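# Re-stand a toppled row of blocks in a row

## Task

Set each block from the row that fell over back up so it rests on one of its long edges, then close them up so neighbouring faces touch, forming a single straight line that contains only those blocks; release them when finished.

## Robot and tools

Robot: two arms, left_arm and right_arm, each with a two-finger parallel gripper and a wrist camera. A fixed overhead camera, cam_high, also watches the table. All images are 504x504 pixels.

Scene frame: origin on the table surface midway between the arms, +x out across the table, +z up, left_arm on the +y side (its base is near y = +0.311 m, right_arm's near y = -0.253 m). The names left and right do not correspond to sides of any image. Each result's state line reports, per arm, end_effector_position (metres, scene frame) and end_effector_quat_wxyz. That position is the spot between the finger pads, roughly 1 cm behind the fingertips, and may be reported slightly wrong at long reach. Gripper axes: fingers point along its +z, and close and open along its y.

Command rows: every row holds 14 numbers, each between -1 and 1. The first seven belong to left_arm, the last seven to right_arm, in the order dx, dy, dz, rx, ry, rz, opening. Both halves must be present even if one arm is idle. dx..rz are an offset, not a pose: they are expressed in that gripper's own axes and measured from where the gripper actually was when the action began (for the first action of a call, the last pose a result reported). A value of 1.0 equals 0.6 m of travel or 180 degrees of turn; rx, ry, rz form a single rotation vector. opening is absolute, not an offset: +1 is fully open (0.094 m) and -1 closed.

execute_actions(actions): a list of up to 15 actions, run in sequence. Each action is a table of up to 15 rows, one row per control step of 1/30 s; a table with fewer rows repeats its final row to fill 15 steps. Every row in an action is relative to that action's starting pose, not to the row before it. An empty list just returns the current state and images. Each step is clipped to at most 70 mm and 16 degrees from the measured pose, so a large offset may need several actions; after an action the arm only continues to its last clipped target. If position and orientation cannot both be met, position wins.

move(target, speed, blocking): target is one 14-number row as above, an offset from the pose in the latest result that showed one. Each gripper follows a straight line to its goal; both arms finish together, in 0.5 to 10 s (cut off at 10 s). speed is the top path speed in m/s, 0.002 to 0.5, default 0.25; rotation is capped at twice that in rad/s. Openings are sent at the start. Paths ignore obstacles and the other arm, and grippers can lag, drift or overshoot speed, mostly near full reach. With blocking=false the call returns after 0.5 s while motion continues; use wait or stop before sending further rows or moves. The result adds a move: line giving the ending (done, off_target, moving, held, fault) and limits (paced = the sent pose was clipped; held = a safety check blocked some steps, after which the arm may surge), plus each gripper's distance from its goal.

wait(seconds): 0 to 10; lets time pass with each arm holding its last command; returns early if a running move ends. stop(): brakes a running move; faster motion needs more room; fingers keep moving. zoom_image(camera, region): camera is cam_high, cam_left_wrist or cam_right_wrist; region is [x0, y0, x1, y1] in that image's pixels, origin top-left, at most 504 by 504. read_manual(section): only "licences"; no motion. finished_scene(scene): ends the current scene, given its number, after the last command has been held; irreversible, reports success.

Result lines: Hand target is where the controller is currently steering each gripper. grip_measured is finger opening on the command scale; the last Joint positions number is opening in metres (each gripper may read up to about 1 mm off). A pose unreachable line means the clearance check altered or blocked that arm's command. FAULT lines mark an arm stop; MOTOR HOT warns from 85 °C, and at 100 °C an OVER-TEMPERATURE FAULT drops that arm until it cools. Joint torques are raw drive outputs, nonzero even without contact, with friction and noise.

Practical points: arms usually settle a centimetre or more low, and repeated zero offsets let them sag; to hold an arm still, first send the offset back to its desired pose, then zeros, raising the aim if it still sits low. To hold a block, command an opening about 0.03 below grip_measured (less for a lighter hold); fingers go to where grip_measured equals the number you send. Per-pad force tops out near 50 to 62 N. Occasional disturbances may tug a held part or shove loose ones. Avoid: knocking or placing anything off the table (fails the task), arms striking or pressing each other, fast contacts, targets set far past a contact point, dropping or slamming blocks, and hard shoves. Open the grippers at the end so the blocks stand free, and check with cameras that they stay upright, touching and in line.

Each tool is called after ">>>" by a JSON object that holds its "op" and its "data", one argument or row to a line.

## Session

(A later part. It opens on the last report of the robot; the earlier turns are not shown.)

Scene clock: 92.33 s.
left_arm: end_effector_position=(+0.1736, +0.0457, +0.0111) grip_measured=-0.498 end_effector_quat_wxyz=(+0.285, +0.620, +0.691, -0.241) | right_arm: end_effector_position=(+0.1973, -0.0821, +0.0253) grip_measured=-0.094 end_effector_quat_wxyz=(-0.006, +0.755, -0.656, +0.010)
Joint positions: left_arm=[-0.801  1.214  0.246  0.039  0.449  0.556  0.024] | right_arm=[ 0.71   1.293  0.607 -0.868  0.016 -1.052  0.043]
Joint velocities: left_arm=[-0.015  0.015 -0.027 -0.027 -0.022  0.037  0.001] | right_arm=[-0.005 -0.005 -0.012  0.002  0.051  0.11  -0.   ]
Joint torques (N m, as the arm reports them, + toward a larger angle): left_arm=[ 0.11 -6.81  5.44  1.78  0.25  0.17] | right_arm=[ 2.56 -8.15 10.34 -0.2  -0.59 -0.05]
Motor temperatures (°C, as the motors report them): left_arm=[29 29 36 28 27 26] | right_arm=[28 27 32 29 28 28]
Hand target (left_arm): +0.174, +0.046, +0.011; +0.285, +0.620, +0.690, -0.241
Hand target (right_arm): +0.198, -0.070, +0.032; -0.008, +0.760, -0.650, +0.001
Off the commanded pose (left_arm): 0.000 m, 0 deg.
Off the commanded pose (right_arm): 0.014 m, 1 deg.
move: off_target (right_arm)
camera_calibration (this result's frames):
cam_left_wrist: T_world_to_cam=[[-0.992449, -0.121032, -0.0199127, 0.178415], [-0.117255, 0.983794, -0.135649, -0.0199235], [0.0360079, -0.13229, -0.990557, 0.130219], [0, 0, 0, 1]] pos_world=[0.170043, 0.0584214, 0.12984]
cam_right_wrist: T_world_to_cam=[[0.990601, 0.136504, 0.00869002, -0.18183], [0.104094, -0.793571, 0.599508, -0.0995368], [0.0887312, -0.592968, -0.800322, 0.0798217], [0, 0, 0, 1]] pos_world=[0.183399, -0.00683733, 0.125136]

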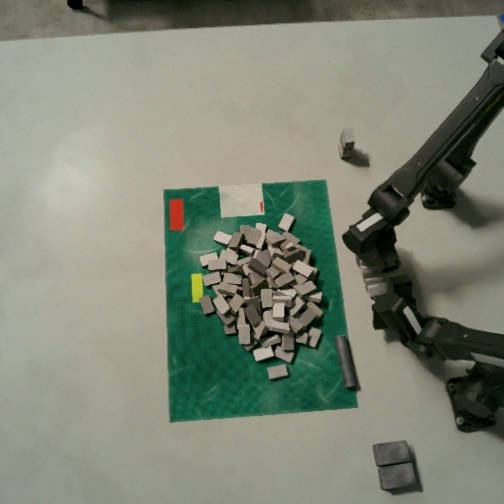

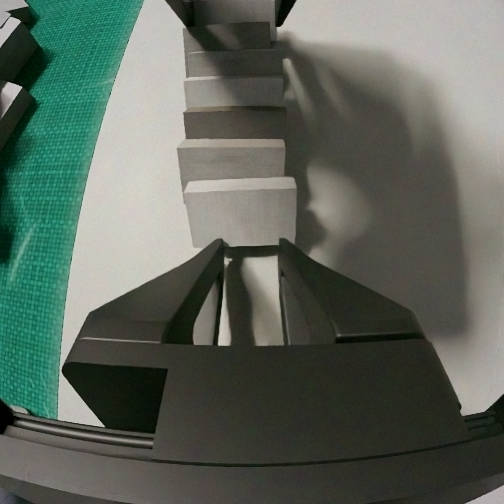

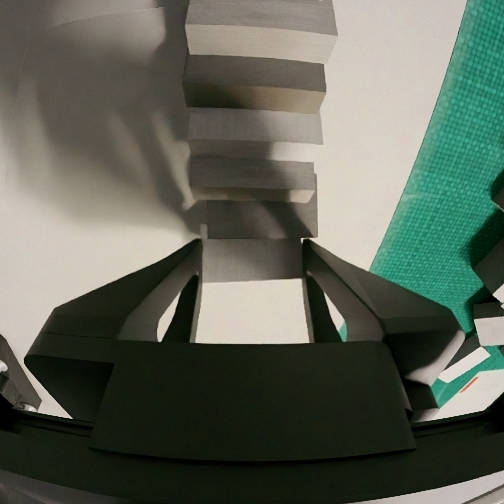

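>>> {"op": "move", "data": {
  "target": [-0.01,0,0,0,-0.14,0,-0.5,0,0,0,0,0,0,-0.15],
  "speed": 0.1
}}

>>> {"op": "move", "data": {
  "target": [0,0,0,0,0,0,-0.5,-0.05,-0.005,-0.02,0,0.14,0,-0.15],
  "speed": 0.03
}}

Scene clock: 99.63 s.
left_arm: end_effector_position=(+0.1719, +0.0379, +0.0200) grip_measured=-0.498 end_effector_quat_wxyz=(+0.431, +0.561, +0.602, -0.370) | right_arm: end_effector_position=(+0.1976, -0.0824, +0.0253) grip_measured=-0.094 end_effector_quat_wxyz=(-0.006, +0.754, -0.656, +0.011)
Joint positions: left_arm=[-0.681  1.685  0.095  1.081  0.757  0.408  0.024] | right_arm=[ 0.711  1.293  0.607 -0.868  0.019 -1.049  0.043]
Joint velocities: left_arm=[-0.015 -0.005 -0.012  0.002  0.037 -0.037 -0.   ] | right_arm=[-0.034 -0.005 -0.002  0.012  0.022 -0.066  0.   ]
Joint torques (N m, as the arm reports them, + toward a larger angle): left_arm=[ 0.84 -6.5   0.73  3.12  0.17  0.07] | right_arm=[ 0.78 -9.19  7.62  0.26 -0.08 -0.13]
Motor temperatures (°C, as the motors report them): left_arm=[29 29 35 28 27 26] | right_arm=[28 27 32 29 28 28]
Hand target (left_arm): +0.174, +0.041, +0.016; +0.428, +0.552, +0.612, -0.371
Hand target (right_arm): +0.197, -0.082, +0.025; -0.006, +0.755, -0.656, +0.010
Off the commanded pose (left_arm): 0.006 m, 2 deg.
Off the commanded pose (right_arm): 0.000 m, 0 deg.
move: done
camera_calibration (this result's frames):
cam_left_wrist: T_world_to_cam=[[-0.994375, -0.0995664, -0.0361358, 0.175811], [-0.0636204, 0.834192, -0.547792, -0.0065436], [0.0846859, -0.542412, -0.835834, 0.142141], [0, 0, 0, 1]] pos_world=[0.162369, 0.100062, 0.121575]
cam_right_wrist: T_world_to_cam=[[0.99085, 0.134591, 0.0100423, -0.182247], [0.10156, -0.792537, 0.601307, -0.0992435], [0.0888897, -0.594785, -0.798955, 0.0794295], [0, 0, 0, 1]] pos_world=[0.183598, -0.00688182, 0.124967]

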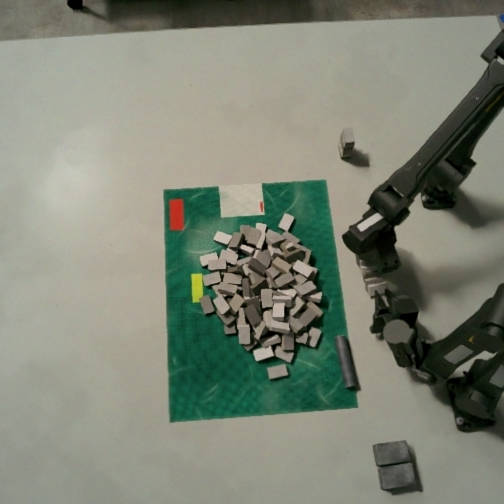

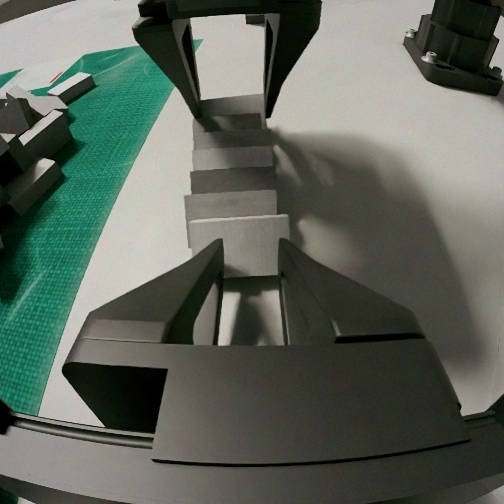

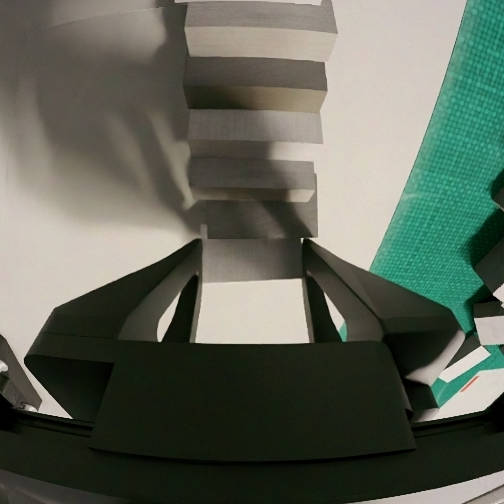

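Scene clock: 107.20 s.
left_arm: end_effector_position=(+0.1719, +0.0379, +0.0201) grip_measured=-0.498 end_effector_quat_wxyz=(+0.431, +0.561, +0.602, -0.370) | right_arm: end_effector_position=(+0.1877, -0.0718, +0.0333) grip_measured=-0.094 end_effector_quat_wxyz=(+0.146, +0.731, -0.642, +0.182)
Joint positions: left_arm=[-0.681  1.685  0.095  1.081  0.757  0.408  0.024] | right_arm=[ 0.957  1.514  0.779 -1.165  0.344 -0.736  0.043]
Joint velocities: left_arm=[-0.005 -0.005 -0.007 -0.012  0.037  0.007  0.   ] | right_arm=[ 0.015  0.005 -0.012  0.012  0.007  0.066  0.   ]
Joint torques (N m, as the arm reports them, + toward a larger angle): left_arm=[ 0.45 -8.43  1.01  2.15  0.19  0.14] | right_arm=[ 2.8  -9.86 11.38 -0.38 -0.01 -0.05]
Motor temperatures (°C, as the motors report them): left_arm=[29 29 34 28 27 26] | right_arm=[28 27 33 29 28 28]
Hand target (left_arm): +0.172, +0.038, +0.020; +0.431, +0.561, +0.602, -0.370
Hand target (right_arm): +0.196, -0.052, +0.039; +0.133, +0.734, -0.641, +0.179
Off the commanded pose (left_arm): 0.000 m, 0 deg.
Off the commanded pose (right_arm): 0.022 m, 1 deg.
move: off_target (right_arm)
camera_calibration (this result's frames):
cam_left_wrist: T_world_to_cam=[[-0.994363, -0.0997103, -0.0360622, 0.175843], [-0.0637591, 0.834038, -0.548011, -0.00645303], [0.0847195, -0.542622, -0.835693, 0.142181], [0, 0, 0, 1]] pos_world=[0.162395, 0.100066, 0.121625]
cam_right_wrist: T_world_to_cam=[[0.992155, 0.124648, 0.009557, -0.174899], [0.0472864, -0.44495, 0.894306, -0.0692553], [0.115726, -0.886838, -0.447354, 0.0552772], [0, 0, 0, 1]] pos_world=[0.170405, 0.0400076, 0.0883355]

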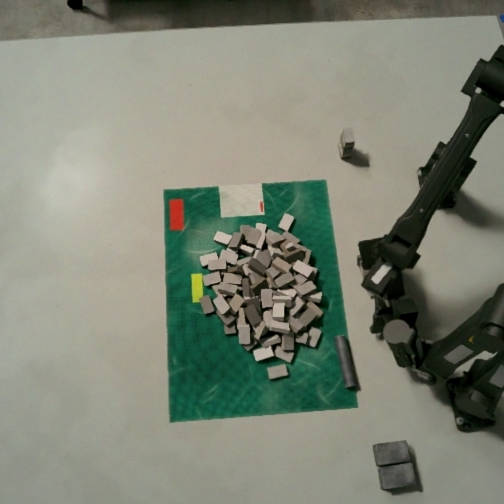

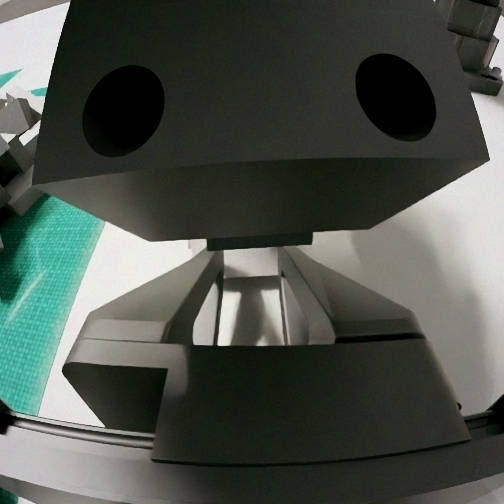

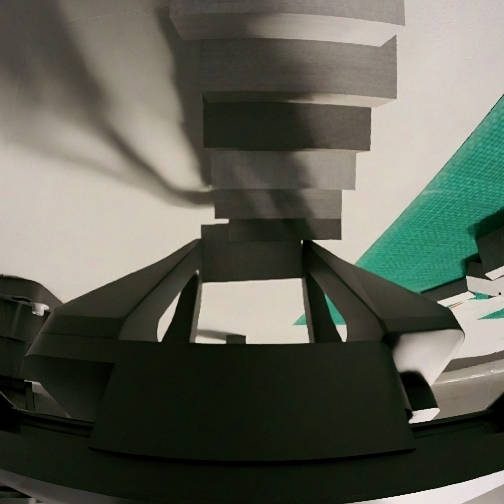

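>>> {"op": "move", "data": {
  "target": [-0.03,0,-0.15,0,0,0,-0.5,0,0,0,0,0,0,-0.15],
  "speed": 0.1
}}

>>> {"op": "move", "data": {
  "target": [0,0,0,0,0,0,-0.5,0.009,-0.012,0.02,0,0.11,0,-0.15],
  "speed": 0.05
}}

>>> {"op": "move", "data": {
  "target": [0,0,0,0,0,0,-0.5,0,0,0,0,0,0,0.3]
}}

>>> {"op": "move", "data": {
  "target": [0,0,0,0,0,0,-0.5,0,0,0,0,-0.5,0,0.3],
  "speed": 0.15
}}

Scene clock: 119.60 s.
left_arm: end_effector_position=(+0.1488, +0.1149, +0.0578) grip_measured=-0.498 end_effector_quat_wxyz=(+0.417, +0.555, +0.609, -0.383) | right_arm: end_effector_position=(+0.1878, -0.0718, +0.0334) grip_measured=-0.094 end_effector_quat_wxyz=(+0.146, +0.730, -0.642, +0.182)
Joint positions: left_arm=[-0.306  0.947  0.031  0.074  1.07   0.774  0.024] | right_arm=[ 0.957  1.514  0.779 -1.165  0.345 -0.735  0.043]
Joint velocities: left_arm=[-0.015 -0.005 -0.007 -0.027  0.007  0.022 -0.   ] | right_arm=[-0.005 -0.015 -0.002 -0.012 -0.022 -0.037  0.   ]
Joint torques (N m, as the arm reports them, + toward a larger angle): left_arm=[ 0.58 -2.7   7.66  1.29  0.5   0.34] | right_arm=[  0.81 -11.66   6.64  -0.31   0.19  -0.12]
Motor temperatures (°C, as the motors report them): left_arm=[29 29 33 28 27 26] | right_arm=[28 27 34 29 28 28]
Hand target (left_arm): +0.162, +0.114, +0.068; +0.432, +0.560, +0.601, -0.372
Hand target (right_arm): +0.188, -0.072, +0.033; +0.146, +0.731, -0.642, +0.182
Off the commanded pose (left_arm): 0.018 m, 2 deg.
Off the commanded pose (right_arm): 0.000 m, 0 deg.
move: off_target (left_arm)
camera_calibration (this result's frames):
cam_left_wrist: T_world_to_cam=[[-0.995544, -0.0940717, 0.00655435, 0.158974], [-0.0824392, 0.834478, -0.544839, -0.0489439], [0.0457845, -0.542952, -0.838515, 0.223425], [0, 0, 0, 1]] pos_world=[0.144001, 0.177107, 0.159637]
cam_right_wrist: T_world_to_cam=[[0.992182, 0.124346, 0.0106663, -0.175109], [0.04608, -0.444421, 0.894632, -0.0691086], [0.115984, -0.887146, -0.446676, 0.0551075], [0, 0, 0, 1]] pos_world=[0.170533, 0.0399492, 0.0883098]

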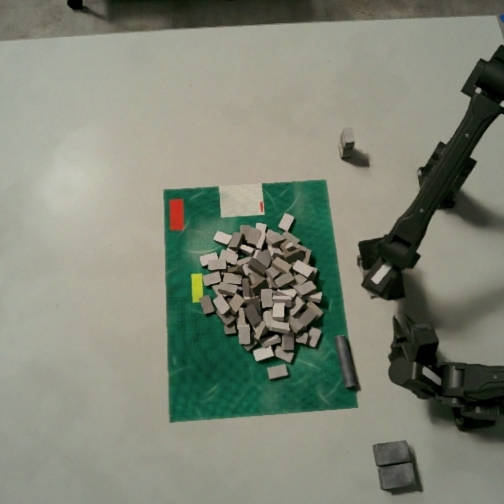

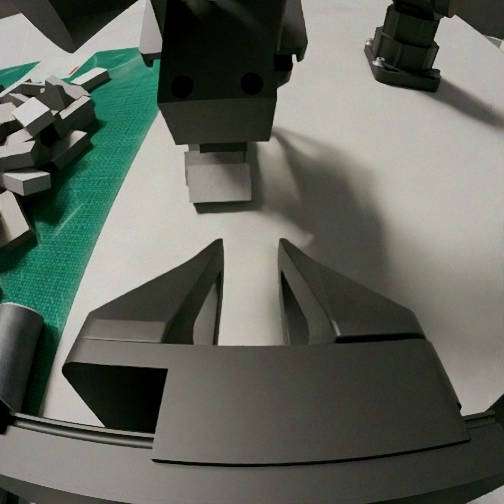

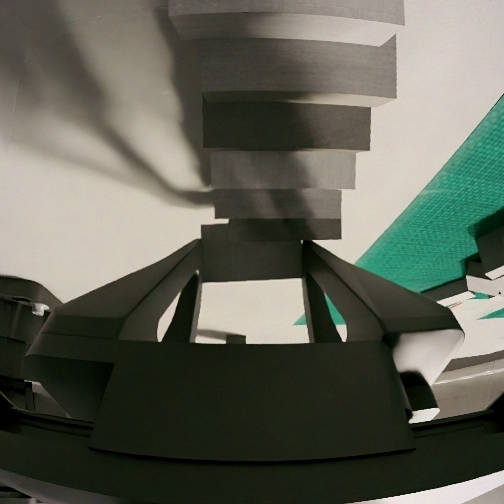

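Scene clock: 123.30 s.
left_arm: end_effector_position=(+0.1488, +0.1149, +0.0578) grip_measured=-0.498 end_effector_quat_wxyz=(+0.417, +0.555, +0.609, -0.383) | right_arm: end_effector_position=(+0.1922, -0.0884, +0.0216) grip_measured=-0.094 end_effector_quat_wxyz=(+0.251, +0.692, -0.606, +0.301)
Joint positions: left_arm=[-0.306  0.947  0.031  0.074  1.07   0.774  0.024] | right_arm=[ 1.011  1.733  0.857 -1.337  0.523 -0.564  0.043]
Joint velocities: left_arm=[-0.005 -0.005 -0.002 -0.012  0.007  0.051  0.   ] | right_arm=[-0.005 -0.015 -0.002 -0.007  0.022  0.022  0.001]
Joint torques (N m, as the arm reports them, + toward a larger angle): left_arm=[-0.27 -1.64  5.65  1.72  0.5   0.18] | right_arm=[  1.78 -12.62   8.18  -1.89   0.48   0.03]
Motor temperatures (°C, as the motors report them): left_arm=[29 29 33 28 27 26] | right_arm=[28 27 34 29 28 28]
Hand target (left_arm): +0.149, +0.115, +0.058; +0.417, +0.555, +0.609, -0.383
Hand target (right_arm): +0.197, -0.080, +0.025; +0.252, +0.690, -0.606, +0.307
Off the commanded pose (left_arm): 0.000 m, 0 deg.
Off the commanded pose (right_arm): 0.009 m, 1 deg.
move: done
camera_calibration (this result's frames):
cam_left_wrist: T_world_to_cam=[[-0.995559, -0.0939359, 0.00619818, 0.158981], [-0.082132, 0.834507, -0.544842, -0.0489928], [0.0460078, -0.542931, -0.838516, 0.22339], [0, 0, 0, 1]] pos_world=[0.143973, 0.177104, 0.159637]
cam_right_wrist: T_world_to_cam=[[0.991888, 0.126661, 0.0107815, -0.176981], [0.00584227, -0.130147, 0.991477, -0.032739], [0.126984, -0.983371, -0.129831, 0.0172507], [0, 0, 0, 1]] pos_world=[0.173546, 0.0351195, 0.0366077]

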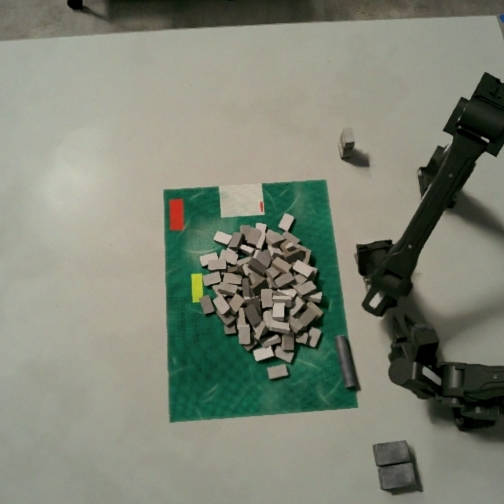

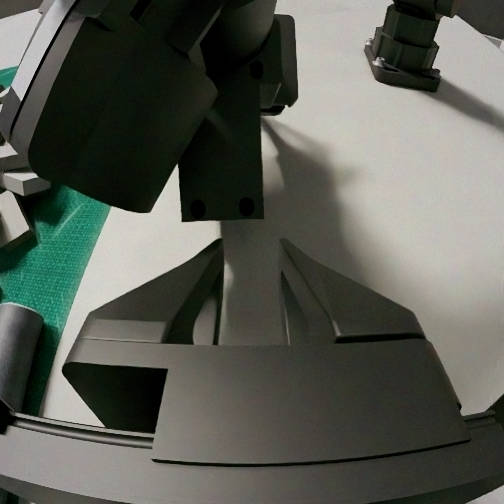

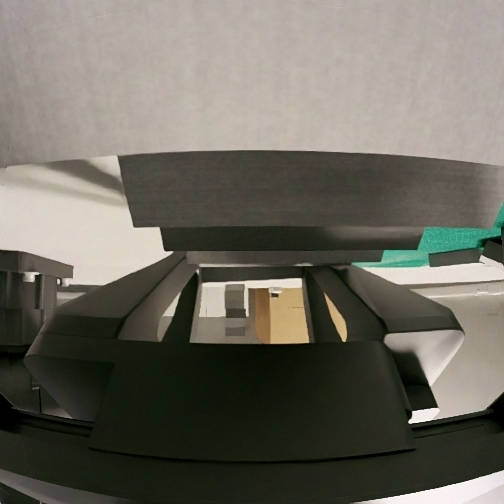

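Scene clock: 123.80 s.
left_arm: end_effector_position=(+0.1488, +0.1149, +0.0578) grip_measured=-0.498 end_effector_quat_wxyz=(+0.417, +0.555, +0.609, -0.383) | right_arm: end_effector_position=(+0.1922, -0.0884, +0.0216) grip_measured=+0.297 end_effector_quat_wxyz=(+0.251, +0.692, -0.606, +0.301)
Joint positions: left_arm=[-0.306  0.947  0.031  0.074  1.07   0.774  0.024] | right_arm=[ 1.011  1.733  0.857 -1.337  0.523 -0.564  0.061]
Joint velocities: left_arm=[-0.005  0.005 -0.002  0.017 -0.037  0.007  0.001] | right_arm=[-0.005 -0.015  0.007 -0.002  0.007  0.037 -0.   ]
Joint torques (N m, as the arm reports them, + toward a larger angle): left_arm=[ 0.   -1.59  5.6   1.78  0.52  0.16] | right_arm=[  0.94 -13.77   5.07  -0.81   0.25  -0.11]
Motor temperatures (°C, as the motors report them): left_arm=[29 29 34 28 27 26] | right_arm=[28 27 34 29 28 28]
Hand target (left_arm): +0.149, +0.115, +0.058; +0.417, +0.555, +0.609, -0.383
Hand target (right_arm): +0.192, -0.088, +0.022; +0.251, +0.692, -0.606, +0.301
Off the commanded pose (left_arm): 0.000 m, 0 deg.
Off the commanded pose (right_arm): 0.000 m, 0 deg.
move: done
camera_calibration (this result's frames):
cam_left_wrist: T_world_to_cam=[[-0.995559, -0.0939359, 0.00619818, 0.158981], [-0.082132, 0.834507, -0.544842, -0.0489928], [0.0460078, -0.542931, -0.838516, 0.22339], [0, 0, 0, 1]] pos_world=[0.143973, 0.177104, 0.159637]
cam_right_wrist: T_world_to_cam=[[0.991888, 0.126661, 0.0107815, -0.176981], [0.00584227, -0.130147, 0.991477, -0.032739], [0.126984, -0.983371, -0.129831, 0.0172507], [0, 0, 0, 1]] pos_world=[0.173546, 0.0351195, 0.0366077]

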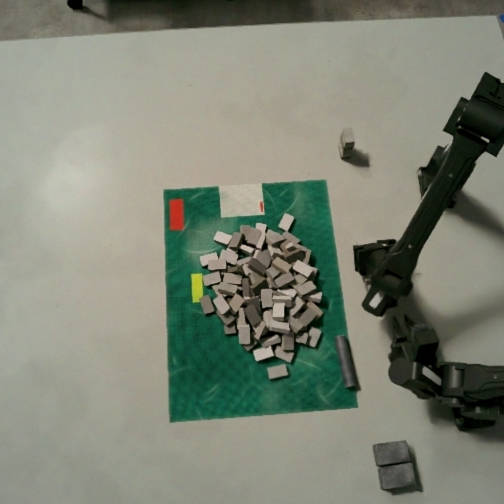

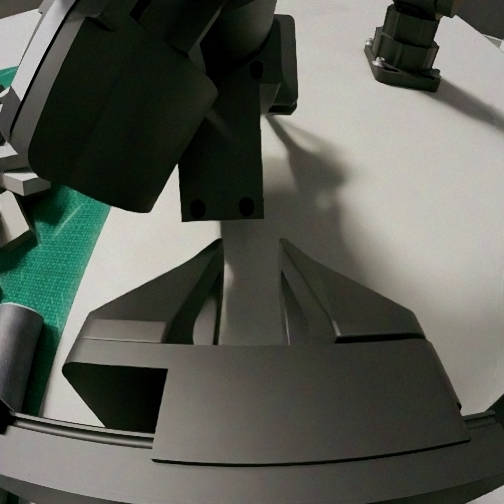

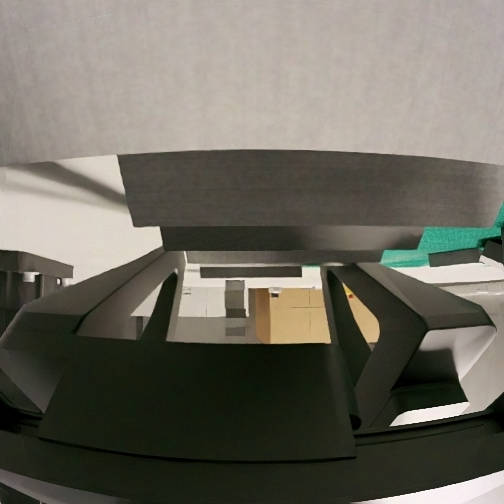

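Scene clock: 129.43 s.
left_arm: end_effector_position=(+0.1488, +0.1149, +0.0578) grip_measured=-0.498 end_effector_quat_wxyz=(+0.417, +0.555, +0.609, -0.383) | right_arm: end_effector_position=(+0.1929, -0.0883, +0.0240) grip_measured=+0.297 end_effector_quat_wxyz=(-0.242, +0.694, -0.614, -0.288)
Joint positions: left_arm=[-0.306  0.947  0.031  0.074  1.07   0.774  0.024] | right_arm=[ 0.243  1.324  0.448 -0.652 -0.771 -1.482  0.061]
Joint velocities: left_arm=[-0.005 -0.005 -0.002 -0.007  0.022 -0.007 -0.001] | right_arm=[ 0.005 -0.005 -0.012 -0.007 -0.051 -0.125 -0.   ]
Joint torques (N m, as the arm reports them, + toward a larger angle): left_arm=[-0.04 -1.79  5.64  1.82  0.51  0.17] | right_arm=[ 0.19 -6.91  5.44  1.01 -0.52 -0.2 ]
Motor temperatures (°C, as the motors report them): left_arm=[29 29 34 28 27 26] | right_arm=[28 27 33 29 28 28]
Hand target (left_arm): +0.149, +0.115, +0.058; +0.417, +0.555, +0.609, -0.383
Hand target (right_arm): +0.191, -0.090, +0.019; -0.245, +0.695, -0.612, -0.288
Off the commanded pose (left_arm): 0.000 m, 0 deg.
Off the commanded pose (right_arm): 0.002 m, 2 deg.
move: done
camera_calibration (this result's frames):
cam_left_wrist: T_world_to_cam=[[-0.995559, -0.0939359, 0.00619818, 0.158981], [-0.082132, 0.834507, -0.544842, -0.0489928], [0.0460078, -0.542931, -0.838516, 0.22339], [0, 0, 0, 1]] pos_world=[0.143973, 0.177104, 0.159637]
cam_right_wrist: T_world_to_cam=[[0.990386, 0.135016, -0.0301165, -0.175733], [0.129822, -0.98234, -0.134734, -0.107188], [-0.047776, 0.129529, -0.990424, 0.170136], [0, 0, 0, 1]] pos_world=[0.196087, -0.103606, 0.148772]

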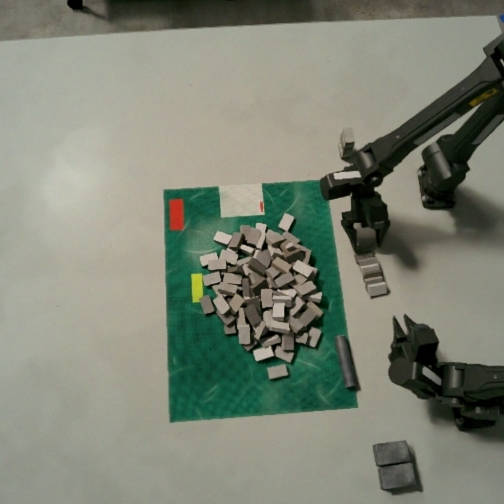

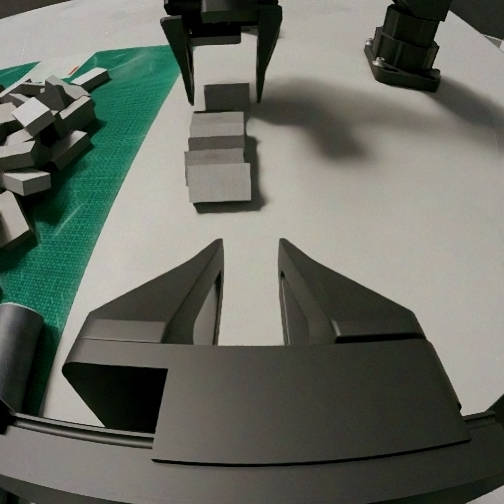

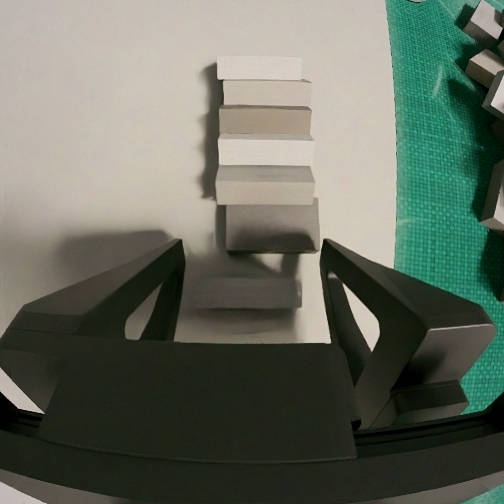

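>>> {"op": "move", "data": {
  "target": [0,0,0,0,0,0,-0.5,0,-0.016,0.034,0,0,0,0.3],
  "speed": 0.05
}}

>>> {"op": "move", "data": {
  "target": [0,0,0,0,0,0,-0.5,0,0,0,0,0,0,-0.15]
}}

>>> {"op": "move", "data": {
  "target": [0,0,0,0,0,0,-0.5,-0.022,0,-0.012,0,0.25,0,-0.15],
  "speed": 0.15
}}

>>> {"op": "move", "data": {
  "target": [0,0,0,0,0,0,-0.5,0.008,0,0.004,0,0.25,0,-0.15],
  "speed": 0.15
}}

>>> {"op": "move", "data": {
  "target": [0,0,0,0,0,0,-0.5,0,0,0,0,0,0,0.3]
}}

>>> {"op": "move", "data": {
  "target": [0,0,0,0,0,0,-0.5,0,0,0,0,-0.5,0,0.3],
  "speed": 0.2
}}

Scene clock: 143.43 s.
left_arm: end_effector_position=(+0.1488, +0.1149, +0.0578) grip_measured=-0.498 end_effector_quat_wxyz=(+0.417, +0.555, +0.609, -0.383) | right_arm: end_effector_position=(+0.1980, -0.0750, +0.0110) grip_measured=+0.297 end_effector_quat_wxyz=(-0.242, +0.694, -0.613, -0.289)
Joint positions: left_arm=[-0.306  0.947  0.031  0.074  1.07   0.774  0.024] | right_arm=[ 0.29   1.384  0.448 -0.549 -0.769 -1.421  0.061]
Joint velocities: left_arm=[-0.005 -0.005  0.002 -0.007 -0.037  0.007 -0.   ] | right_arm=[-0.005  0.005 -0.007 -0.012  0.051 -0.037  0.001]
Joint torques (N m, as the arm reports them, + toward a larger angle): left_arm=[ 0.01 -1.41  5.66  1.72  0.52  0.18] | right_arm=[ 1.35 -7.48  6.23  1.3  -0.36 -0.05]
Motor temperatures (°C, as the motors report them): left_arm=[29 29 35 28 27 26] | right_arm=[28 27 32 29 28 28]
Hand target (left_arm): +0.149, +0.115, +0.058; +0.417, +0.555, +0.609, -0.383
Hand target (right_arm): +0.201, -0.073, +0.009; -0.242, +0.694, -0.614, -0.288
Off the commanded pose (left_arm): 0.000 m, 0 deg.
Off the commanded pose (right_arm): 0.004 m, 0 deg.
move: done
camera_calibration (this result's frames):
cam_left_wrist: T_world_to_cam=[[-0.995559, -0.0939359, 0.00619818, 0.158981], [-0.082132, 0.834507, -0.544842, -0.0489928], [0.0460078, -0.542931, -0.838516, 0.22339], [0, 0, 0, 1]] pos_world=[0.143973, 0.177104, 0.159637]
cam_right_wrist: T_world_to_cam=[[0.989966, 0.137966, -0.0305297, -0.182679], [0.13263, -0.981784, -0.136049, -0.0970512], [-0.0487437, 0.130635, -0.990232, 0.156116], [0, 0, 0, 1]] pos_world=[0.201328, -0.0904741, 0.13581]

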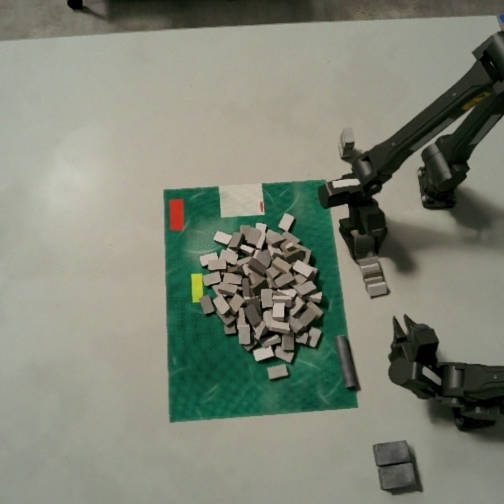

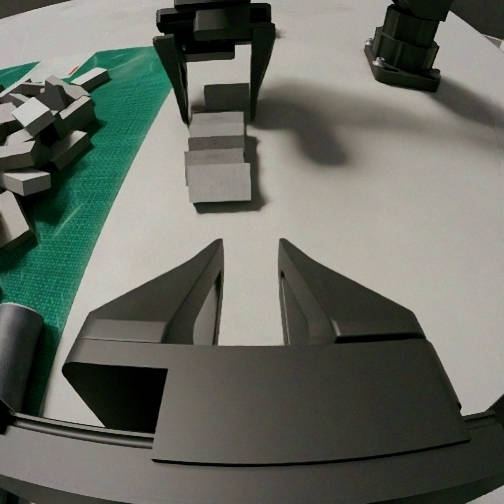

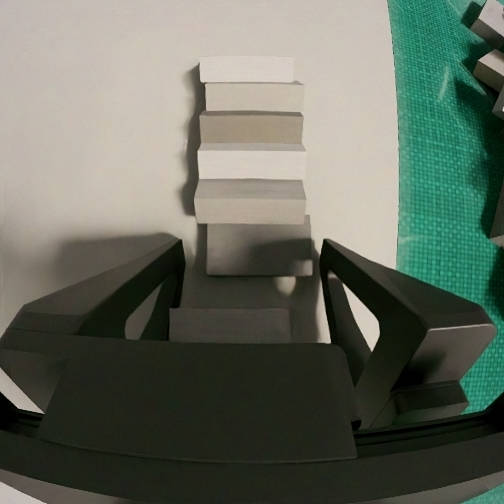

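Scene clock: 143.93 s.
left_arm: end_effector_position=(+0.1488, +0.1149, +0.0578) grip_measured=-0.498 end_effector_quat_wxyz=(+0.417, +0.555, +0.609, -0.383) | right_arm: end_effector_position=(+0.1980, -0.0751, +0.0110) grip_measured=-0.094 end_effector_quat_wxyz=(-0.242, +0.694, -0.613, -0.289)
Joint positions: left_arm=[-0.306  0.947  0.031  0.074  1.07   0.774  0.024] | right_arm=[ 0.29   1.384  0.448 -0.549 -0.769 -1.42   0.043]
Joint velocities: left_arm=[ 0.024 -0.015 -0.012 -0.012  0.051  0.022  0.001] | right_arm=[-0.015 -0.015 -0.002 -0.022 -0.037  0.051 -0.   ]
Joint torques (N m, as the arm reports them, + toward a larger angle): left_arm=[-0.05 -1.38  5.59  1.69  0.5   0.18] | right_arm=[ 1.17 -8.47  5.95  0.43 -0.5  -0.13]
Motor temperatures (°C, as the motors report them): left_arm=[29 29 35 28 27 26] | right_arm=[28 27 32 29 28 28]
Hand target (left_arm): +0.149, +0.115, +0.058; +0.417, +0.555, +0.609, -0.383
Hand target (right_arm): +0.198, -0.075, +0.011; -0.242, +0.694, -0.613, -0.289
Off the commanded pose (left_arm): 0.000 m, 0 deg.
Off the commanded pose (right_arm): 0.000 m, 0 deg.
move: done
camera_calibration (this result's frames):
cam_left_wrist: T_world_to_cam=[[-0.995559, -0.0939359, 0.00619818, 0.158981], [-0.082132, 0.834507, -0.544842, -0.0489928], [0.0460078, -0.542931, -0.838516, 0.22339], [0, 0, 0, 1]] pos_world=[0.143973, 0.177104, 0.159637]
cam_right_wrist: T_world_to_cam=[[0.990011, 0.137606, -0.0307194, -0.182733], [0.132286, -0.981935, -0.135296, -0.097107], [-0.0487819, 0.12988, -0.990329, 0.155992], [0, 0, 0, 1]] pos_world=[0.201363, -0.0904678, 0.135731]

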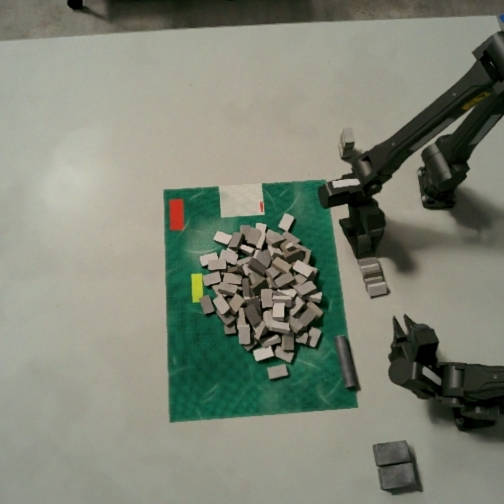

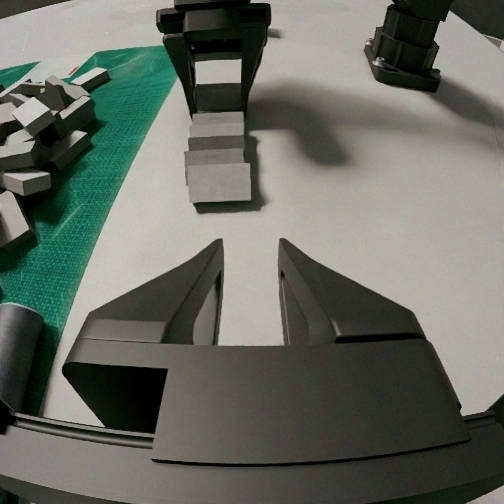

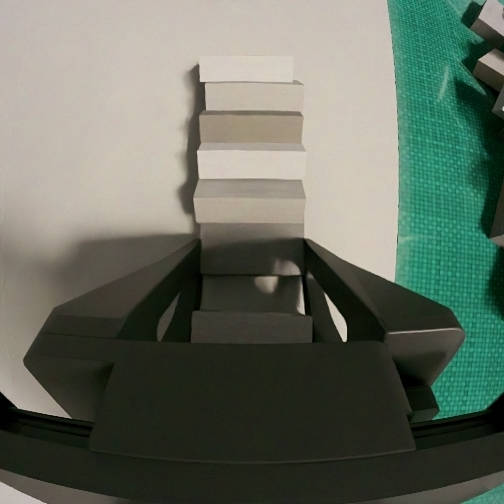

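Scene clock: 146.90 s.
left_arm: end_effector_position=(+0.1488, +0.1149, +0.0578) grip_measured=-0.498 end_effector_quat_wxyz=(+0.417, +0.555, +0.609, -0.383) | right_arm: end_effector_position=(+0.1939, -0.0750, +0.0244) grip_measured=-0.094 end_effector_quat_wxyz=(-0.002, +0.753, -0.658, +0.005)
Joint positions: left_arm=[-0.306  0.947  0.031  0.074  1.07   0.774  0.024] | right_arm=[ 0.733  1.307  0.615 -0.873  0.01  -1.022  0.043]
Joint velocities: left_arm=[-0.005 -0.015 -0.002  0.002 -0.007 -0.007  0.   ] | right_arm=[-0.015 -0.005 -0.007 -0.012 -0.051  0.095 -0.   ]
Joint torques (N m, as the arm reports them, + toward a larger angle): left_arm=[ 0.15 -1.91  5.66  1.59  0.52  0.17] | right_arm=[ 1.83 -7.24 10.17 -0.64  0.15  0.  ]
Motor temperatures (°C, as the motors report them): left_arm=[29 29 35 28 27 26] | right_arm=[28 27 32 29 28 28]
Hand target (left_arm): +0.149, +0.115, +0.058; +0.417, +0.555, +0.609, -0.383
Hand target (right_arm): +0.197, -0.071, +0.027; +0.007, +0.751, -0.660, +0.007
Off the commanded pose (left_arm): 0.000 m, 0 deg.
Off the commanded pose (right_arm): 0.006 m, 2 deg.
move: done
camera_calibration (this result's frames):
cam_left_wrist: T_world_to_cam=[[-0.995559, -0.0939359, 0.00619818, 0.158981], [-0.082132, 0.834507, -0.544842, -0.0489928], [0.0460078, -0.542931, -0.838516, 0.22339], [0, 0, 0, 1]] pos_world=[0.143973, 0.177104, 0.159637]
cam_right_wrist: T_world_to_cam=[[0.991588, 0.129402, -0.00285381, -0.17984], [0.105377, -0.794298, 0.59832, -0.0932917], [0.0751569, -0.593588, -0.801252, 0.0861999], [0, 0, 0, 1]] pos_world=[0.181679, 0.000337423, 0.124373]

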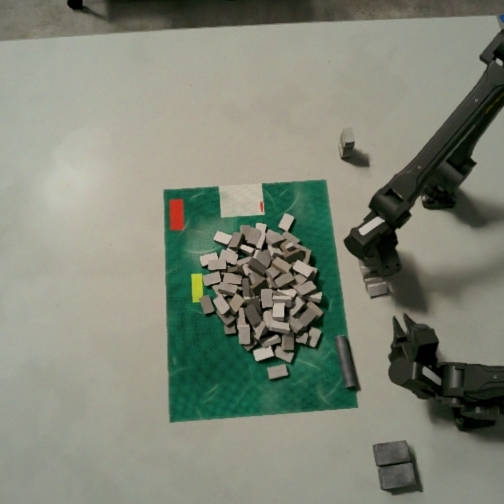

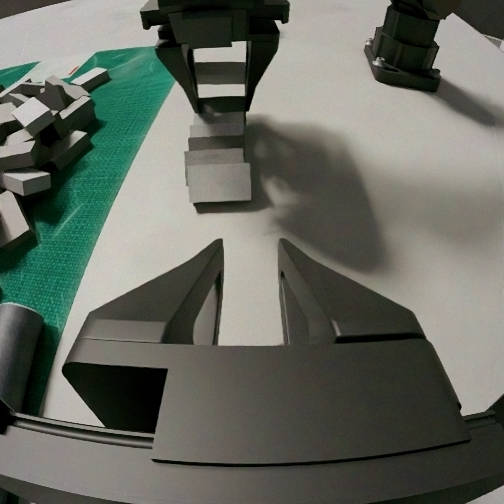

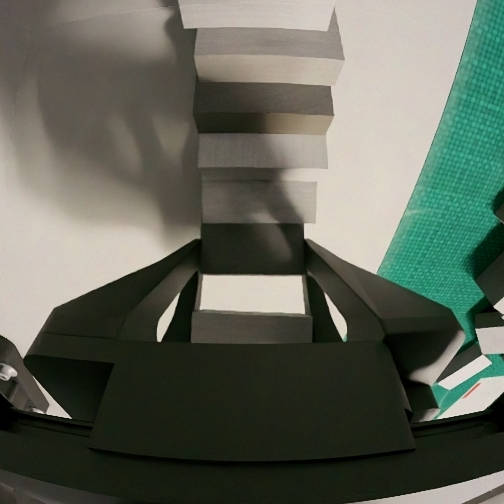

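Scene clock: 149.93 s.
left_arm: end_effector_position=(+0.1488, +0.1149, +0.0578) grip_measured=-0.498 end_effector_quat_wxyz=(+0.417, +0.555, +0.609, -0.383) | right_arm: end_effector_position=(+0.1949, -0.0811, +0.0237) grip_measured=-0.094 end_effector_quat_wxyz=(+0.235, +0.699, -0.607, +0.295)
Joint positions: left_arm=[-0.306  0.947  0.031  0.074  1.07   0.774  0.024] | right_arm=[ 1.016  1.716  0.862 -1.32   0.519 -0.581  0.043]
Joint velocities: left_arm=[-0.005 -0.015 -0.002 -0.017  0.022  0.037  0.001] | right_arm=[-0.015 -0.024 -0.007 -0.012 -0.007  0.095  0.001]
Joint torques (N m, as the arm reports them, + toward a larger angle): left_arm=[ 0.12 -1.55  5.56  1.72  0.51  0.18] | right_arm=[  1.51 -11.77   7.08  -1.48   0.24   0.05]
Motor temperatures (°C, as the motors report them): left_arm=[29 29 35 28 27 26] | right_arm=[28 27 32 29 28 28]
Hand target (left_arm): +0.149, +0.115, +0.058; +0.417, +0.555, +0.609, -0.383
Hand target (right_arm): +0.195, -0.078, +0.023; +0.244, +0.695, -0.607, +0.298
Off the commanded pose (left_arm): 0.000 m, 0 deg.
Off the commanded pose (right_arm): 0.002 m, 2 deg.
move: done
camera_calibration (this result's frames):
cam_left_wrist: T_world_to_cam=[[-0.995559, -0.0939359, 0.00619818, 0.158981], [-0.082132, 0.834507, -0.544842, -0.0489928], [0.0460078, -0.542931, -0.838516, 0.22339], [0, 0, 0, 1]] pos_world=[0.143973, 0.177104, 0.159637]
cam_right_wrist: T_world_to_cam=[[0.989808, 0.140598, 0.0226385, -0.179371], [0.000427711, -0.161902, 0.986807, -0.0352725], [0.142408, -0.976739, -0.160312, 0.022609], [0, 0, 0, 1]] pos_world=[0.174338, 0.0415915, 0.0424923]

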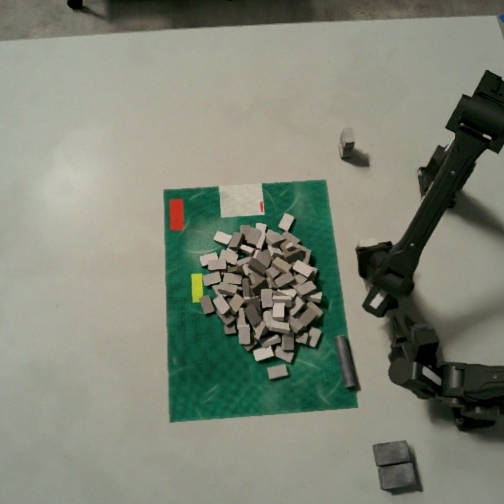

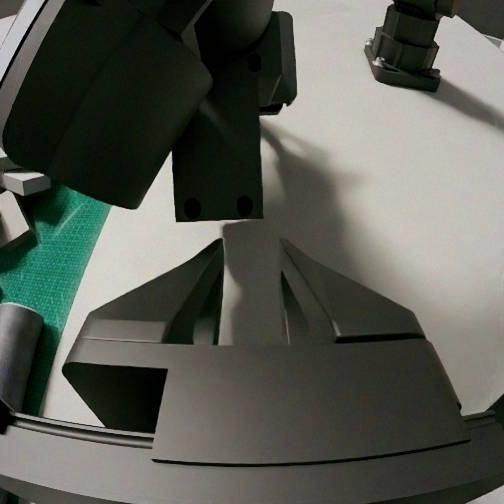

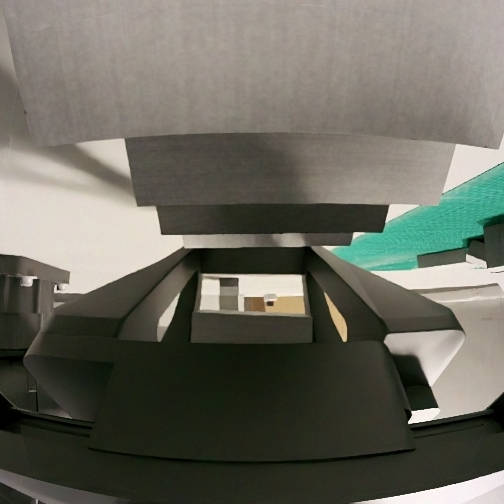

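Scene clock: 150.43 s.
left_arm: end_effector_position=(+0.1488, +0.1149, +0.0578) grip_measured=-0.498 end_effector_quat_wxyz=(+0.417, +0.555, +0.609, -0.383) | right_arm: end_effector_position=(+0.1949, -0.0811, +0.0237) grip_measured=+0.297 end_effector_quat_wxyz=(+0.235, +0.699, -0.607, +0.295)
Joint positions: left_arm=[-0.306  0.947  0.031  0.074  1.07   0.774  0.024] | right_arm=[ 1.016  1.716  0.862 -1.32   0.519 -0.581  0.061]
Joint velocities: left_arm=[ 0.005 -0.005 -0.002 -0.012 -0.022  0.007 -0.   ] | right_arm=[ 0.005 -0.005 -0.002 -0.002  0.022 -0.007 -0.   ]
Joint torques (N m, as the arm reports them, + toward a larger angle): left_arm=[ 0.1  -1.84  5.59  1.77  0.49  0.18] | right_arm=[  0.67 -13.43   5.46  -0.68   0.27  -0.06]
Motor temperatures (°C, as the motors report them): left_arm=[29 29 35 28 27 26] | right_arm=[28 27 32 29 28 28]
Hand target (left_arm): +0.149, +0.115, +0.058; +0.417, +0.555, +0.609, -0.383
Hand target (right_arm): +0.195, -0.081, +0.024; +0.235, +0.699, -0.607, +0.295
Off the commanded pose (left_arm): 0.000 m, 0 deg.
Off the commanded pose (right_arm): 0.000 m, 0 deg.
move: done
camera_calibration (this result's frames):
cam_left_wrist: T_world_to_cam=[[-0.995559, -0.0939359, 0.00619818, 0.158981], [-0.082132, 0.834507, -0.544842, -0.0489928], [0.0460078, -0.542931, -0.838516, 0.22339], [0, 0, 0, 1]] pos_world=[0.143973, 0.177104, 0.159637]
cam_right_wrist: T_world_to_cam=[[0.989808, 0.140598, 0.0226385, -0.179371], [0.000427711, -0.161902, 0.986807, -0.0352725], [0.142408, -0.976739, -0.160312, 0.022609], [0, 0, 0, 1]] pos_world=[0.174338, 0.0415915, 0.0424923]

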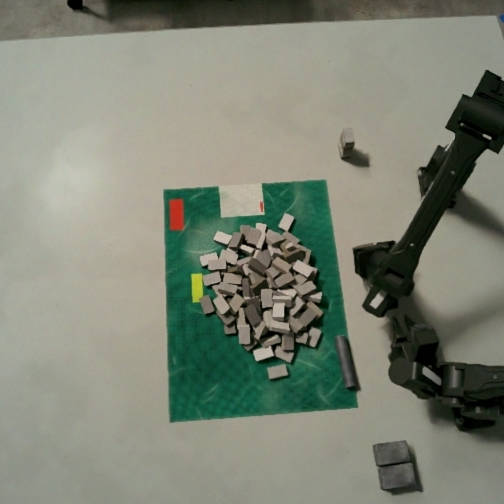

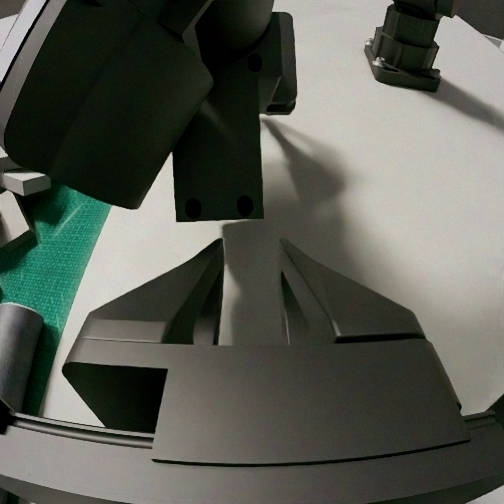

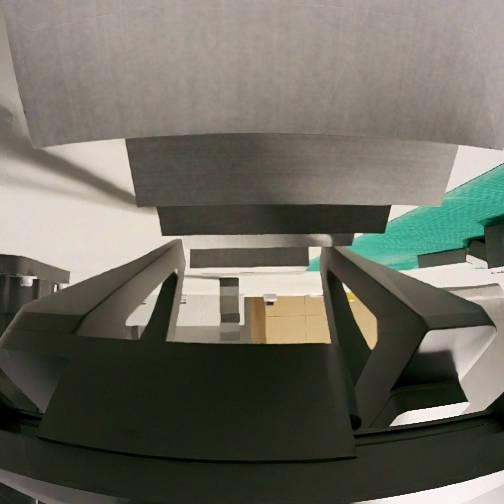

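Scene clock: 154.83 s.
left_arm: end_effector_position=(+0.1488, +0.1149, +0.0578) grip_measured=-0.498 end_effector_quat_wxyz=(+0.417, +0.555, +0.609, -0.383) | right_arm: end_effector_position=(+0.1957, -0.0808, +0.0257) grip_measured=+0.297 end_effector_quat_wxyz=(-0.253, +0.695, -0.604, -0.297)
Joint positions: left_arm=[-0.306  0.947  0.031  0.074  1.07   0.774  0.024] | right_arm=[ 0.255  1.34   0.455 -0.629 -0.801 -1.483  0.061]
Joint velocities: left_arm=[ 0.005  0.005 -0.002 -0.012  0.037 -0.095 -0.001] | right_arm=[-0.005 -0.005  0.002 -0.007 -0.037 -0.037 -0.   ]
Joint torques (N m, as the arm reports them, + toward a larger angle): left_arm=[ 0.28 -1.85  5.68  1.84  0.53  0.18] | right_arm=[ 0.05 -7.32  5.04  1.1  -0.57 -0.24]
Motor temperatures (°C, as the motors report them): left_arm=[29 29 35 28 27 26] | right_arm=[28 27 32 29 28 28]
Hand target (left_arm): +0.149, +0.115, +0.058; +0.417, +0.555, +0.609, -0.383
Hand target (right_arm): +0.194, -0.083, +0.021; -0.256, +0.696, -0.601, -0.296
Off the commanded pose (left_arm): 0.000 m, 0 deg.
Off the commanded pose (right_arm): 0.002 m, 2 deg.
move: done
camera_calibration (this result's frames):
cam_left_wrist: T_world_to_cam=[[-0.995559, -0.0939359, 0.00619818, 0.158981], [-0.082132, 0.834507, -0.544842, -0.0489928], [0.0460078, -0.542931, -0.838516, 0.22339], [0, 0, 0, 1]] pos_world=[0.143973, 0.177104, 0.159637]
cam_right_wrist: T_world_to_cam=[[0.98856, 0.149634, -0.0189395, -0.178173], [0.144511, -0.97562, -0.165175, -0.101573], [-0.0431935, 0.160548, -0.986082, 0.172544], [0, 0, 0, 1]] pos_world=[0.198266, -0.100137, 0.149991]

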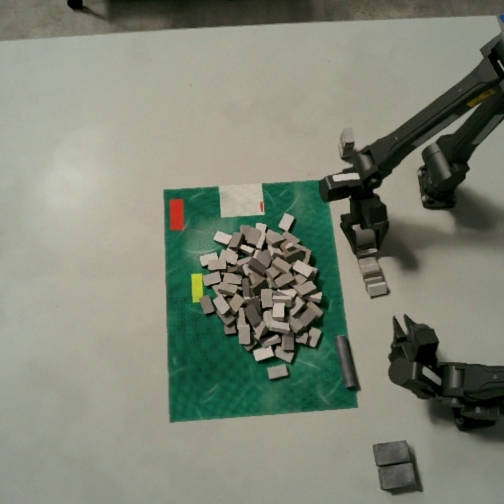

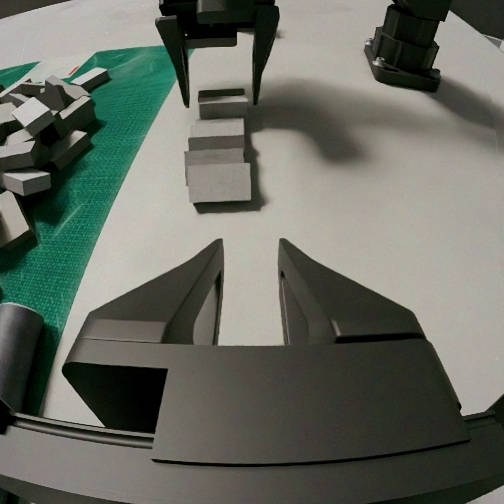

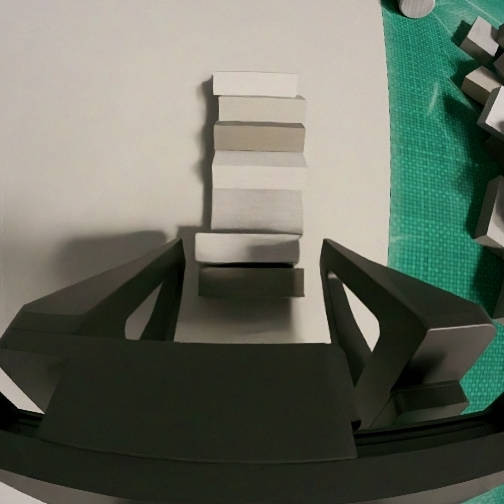

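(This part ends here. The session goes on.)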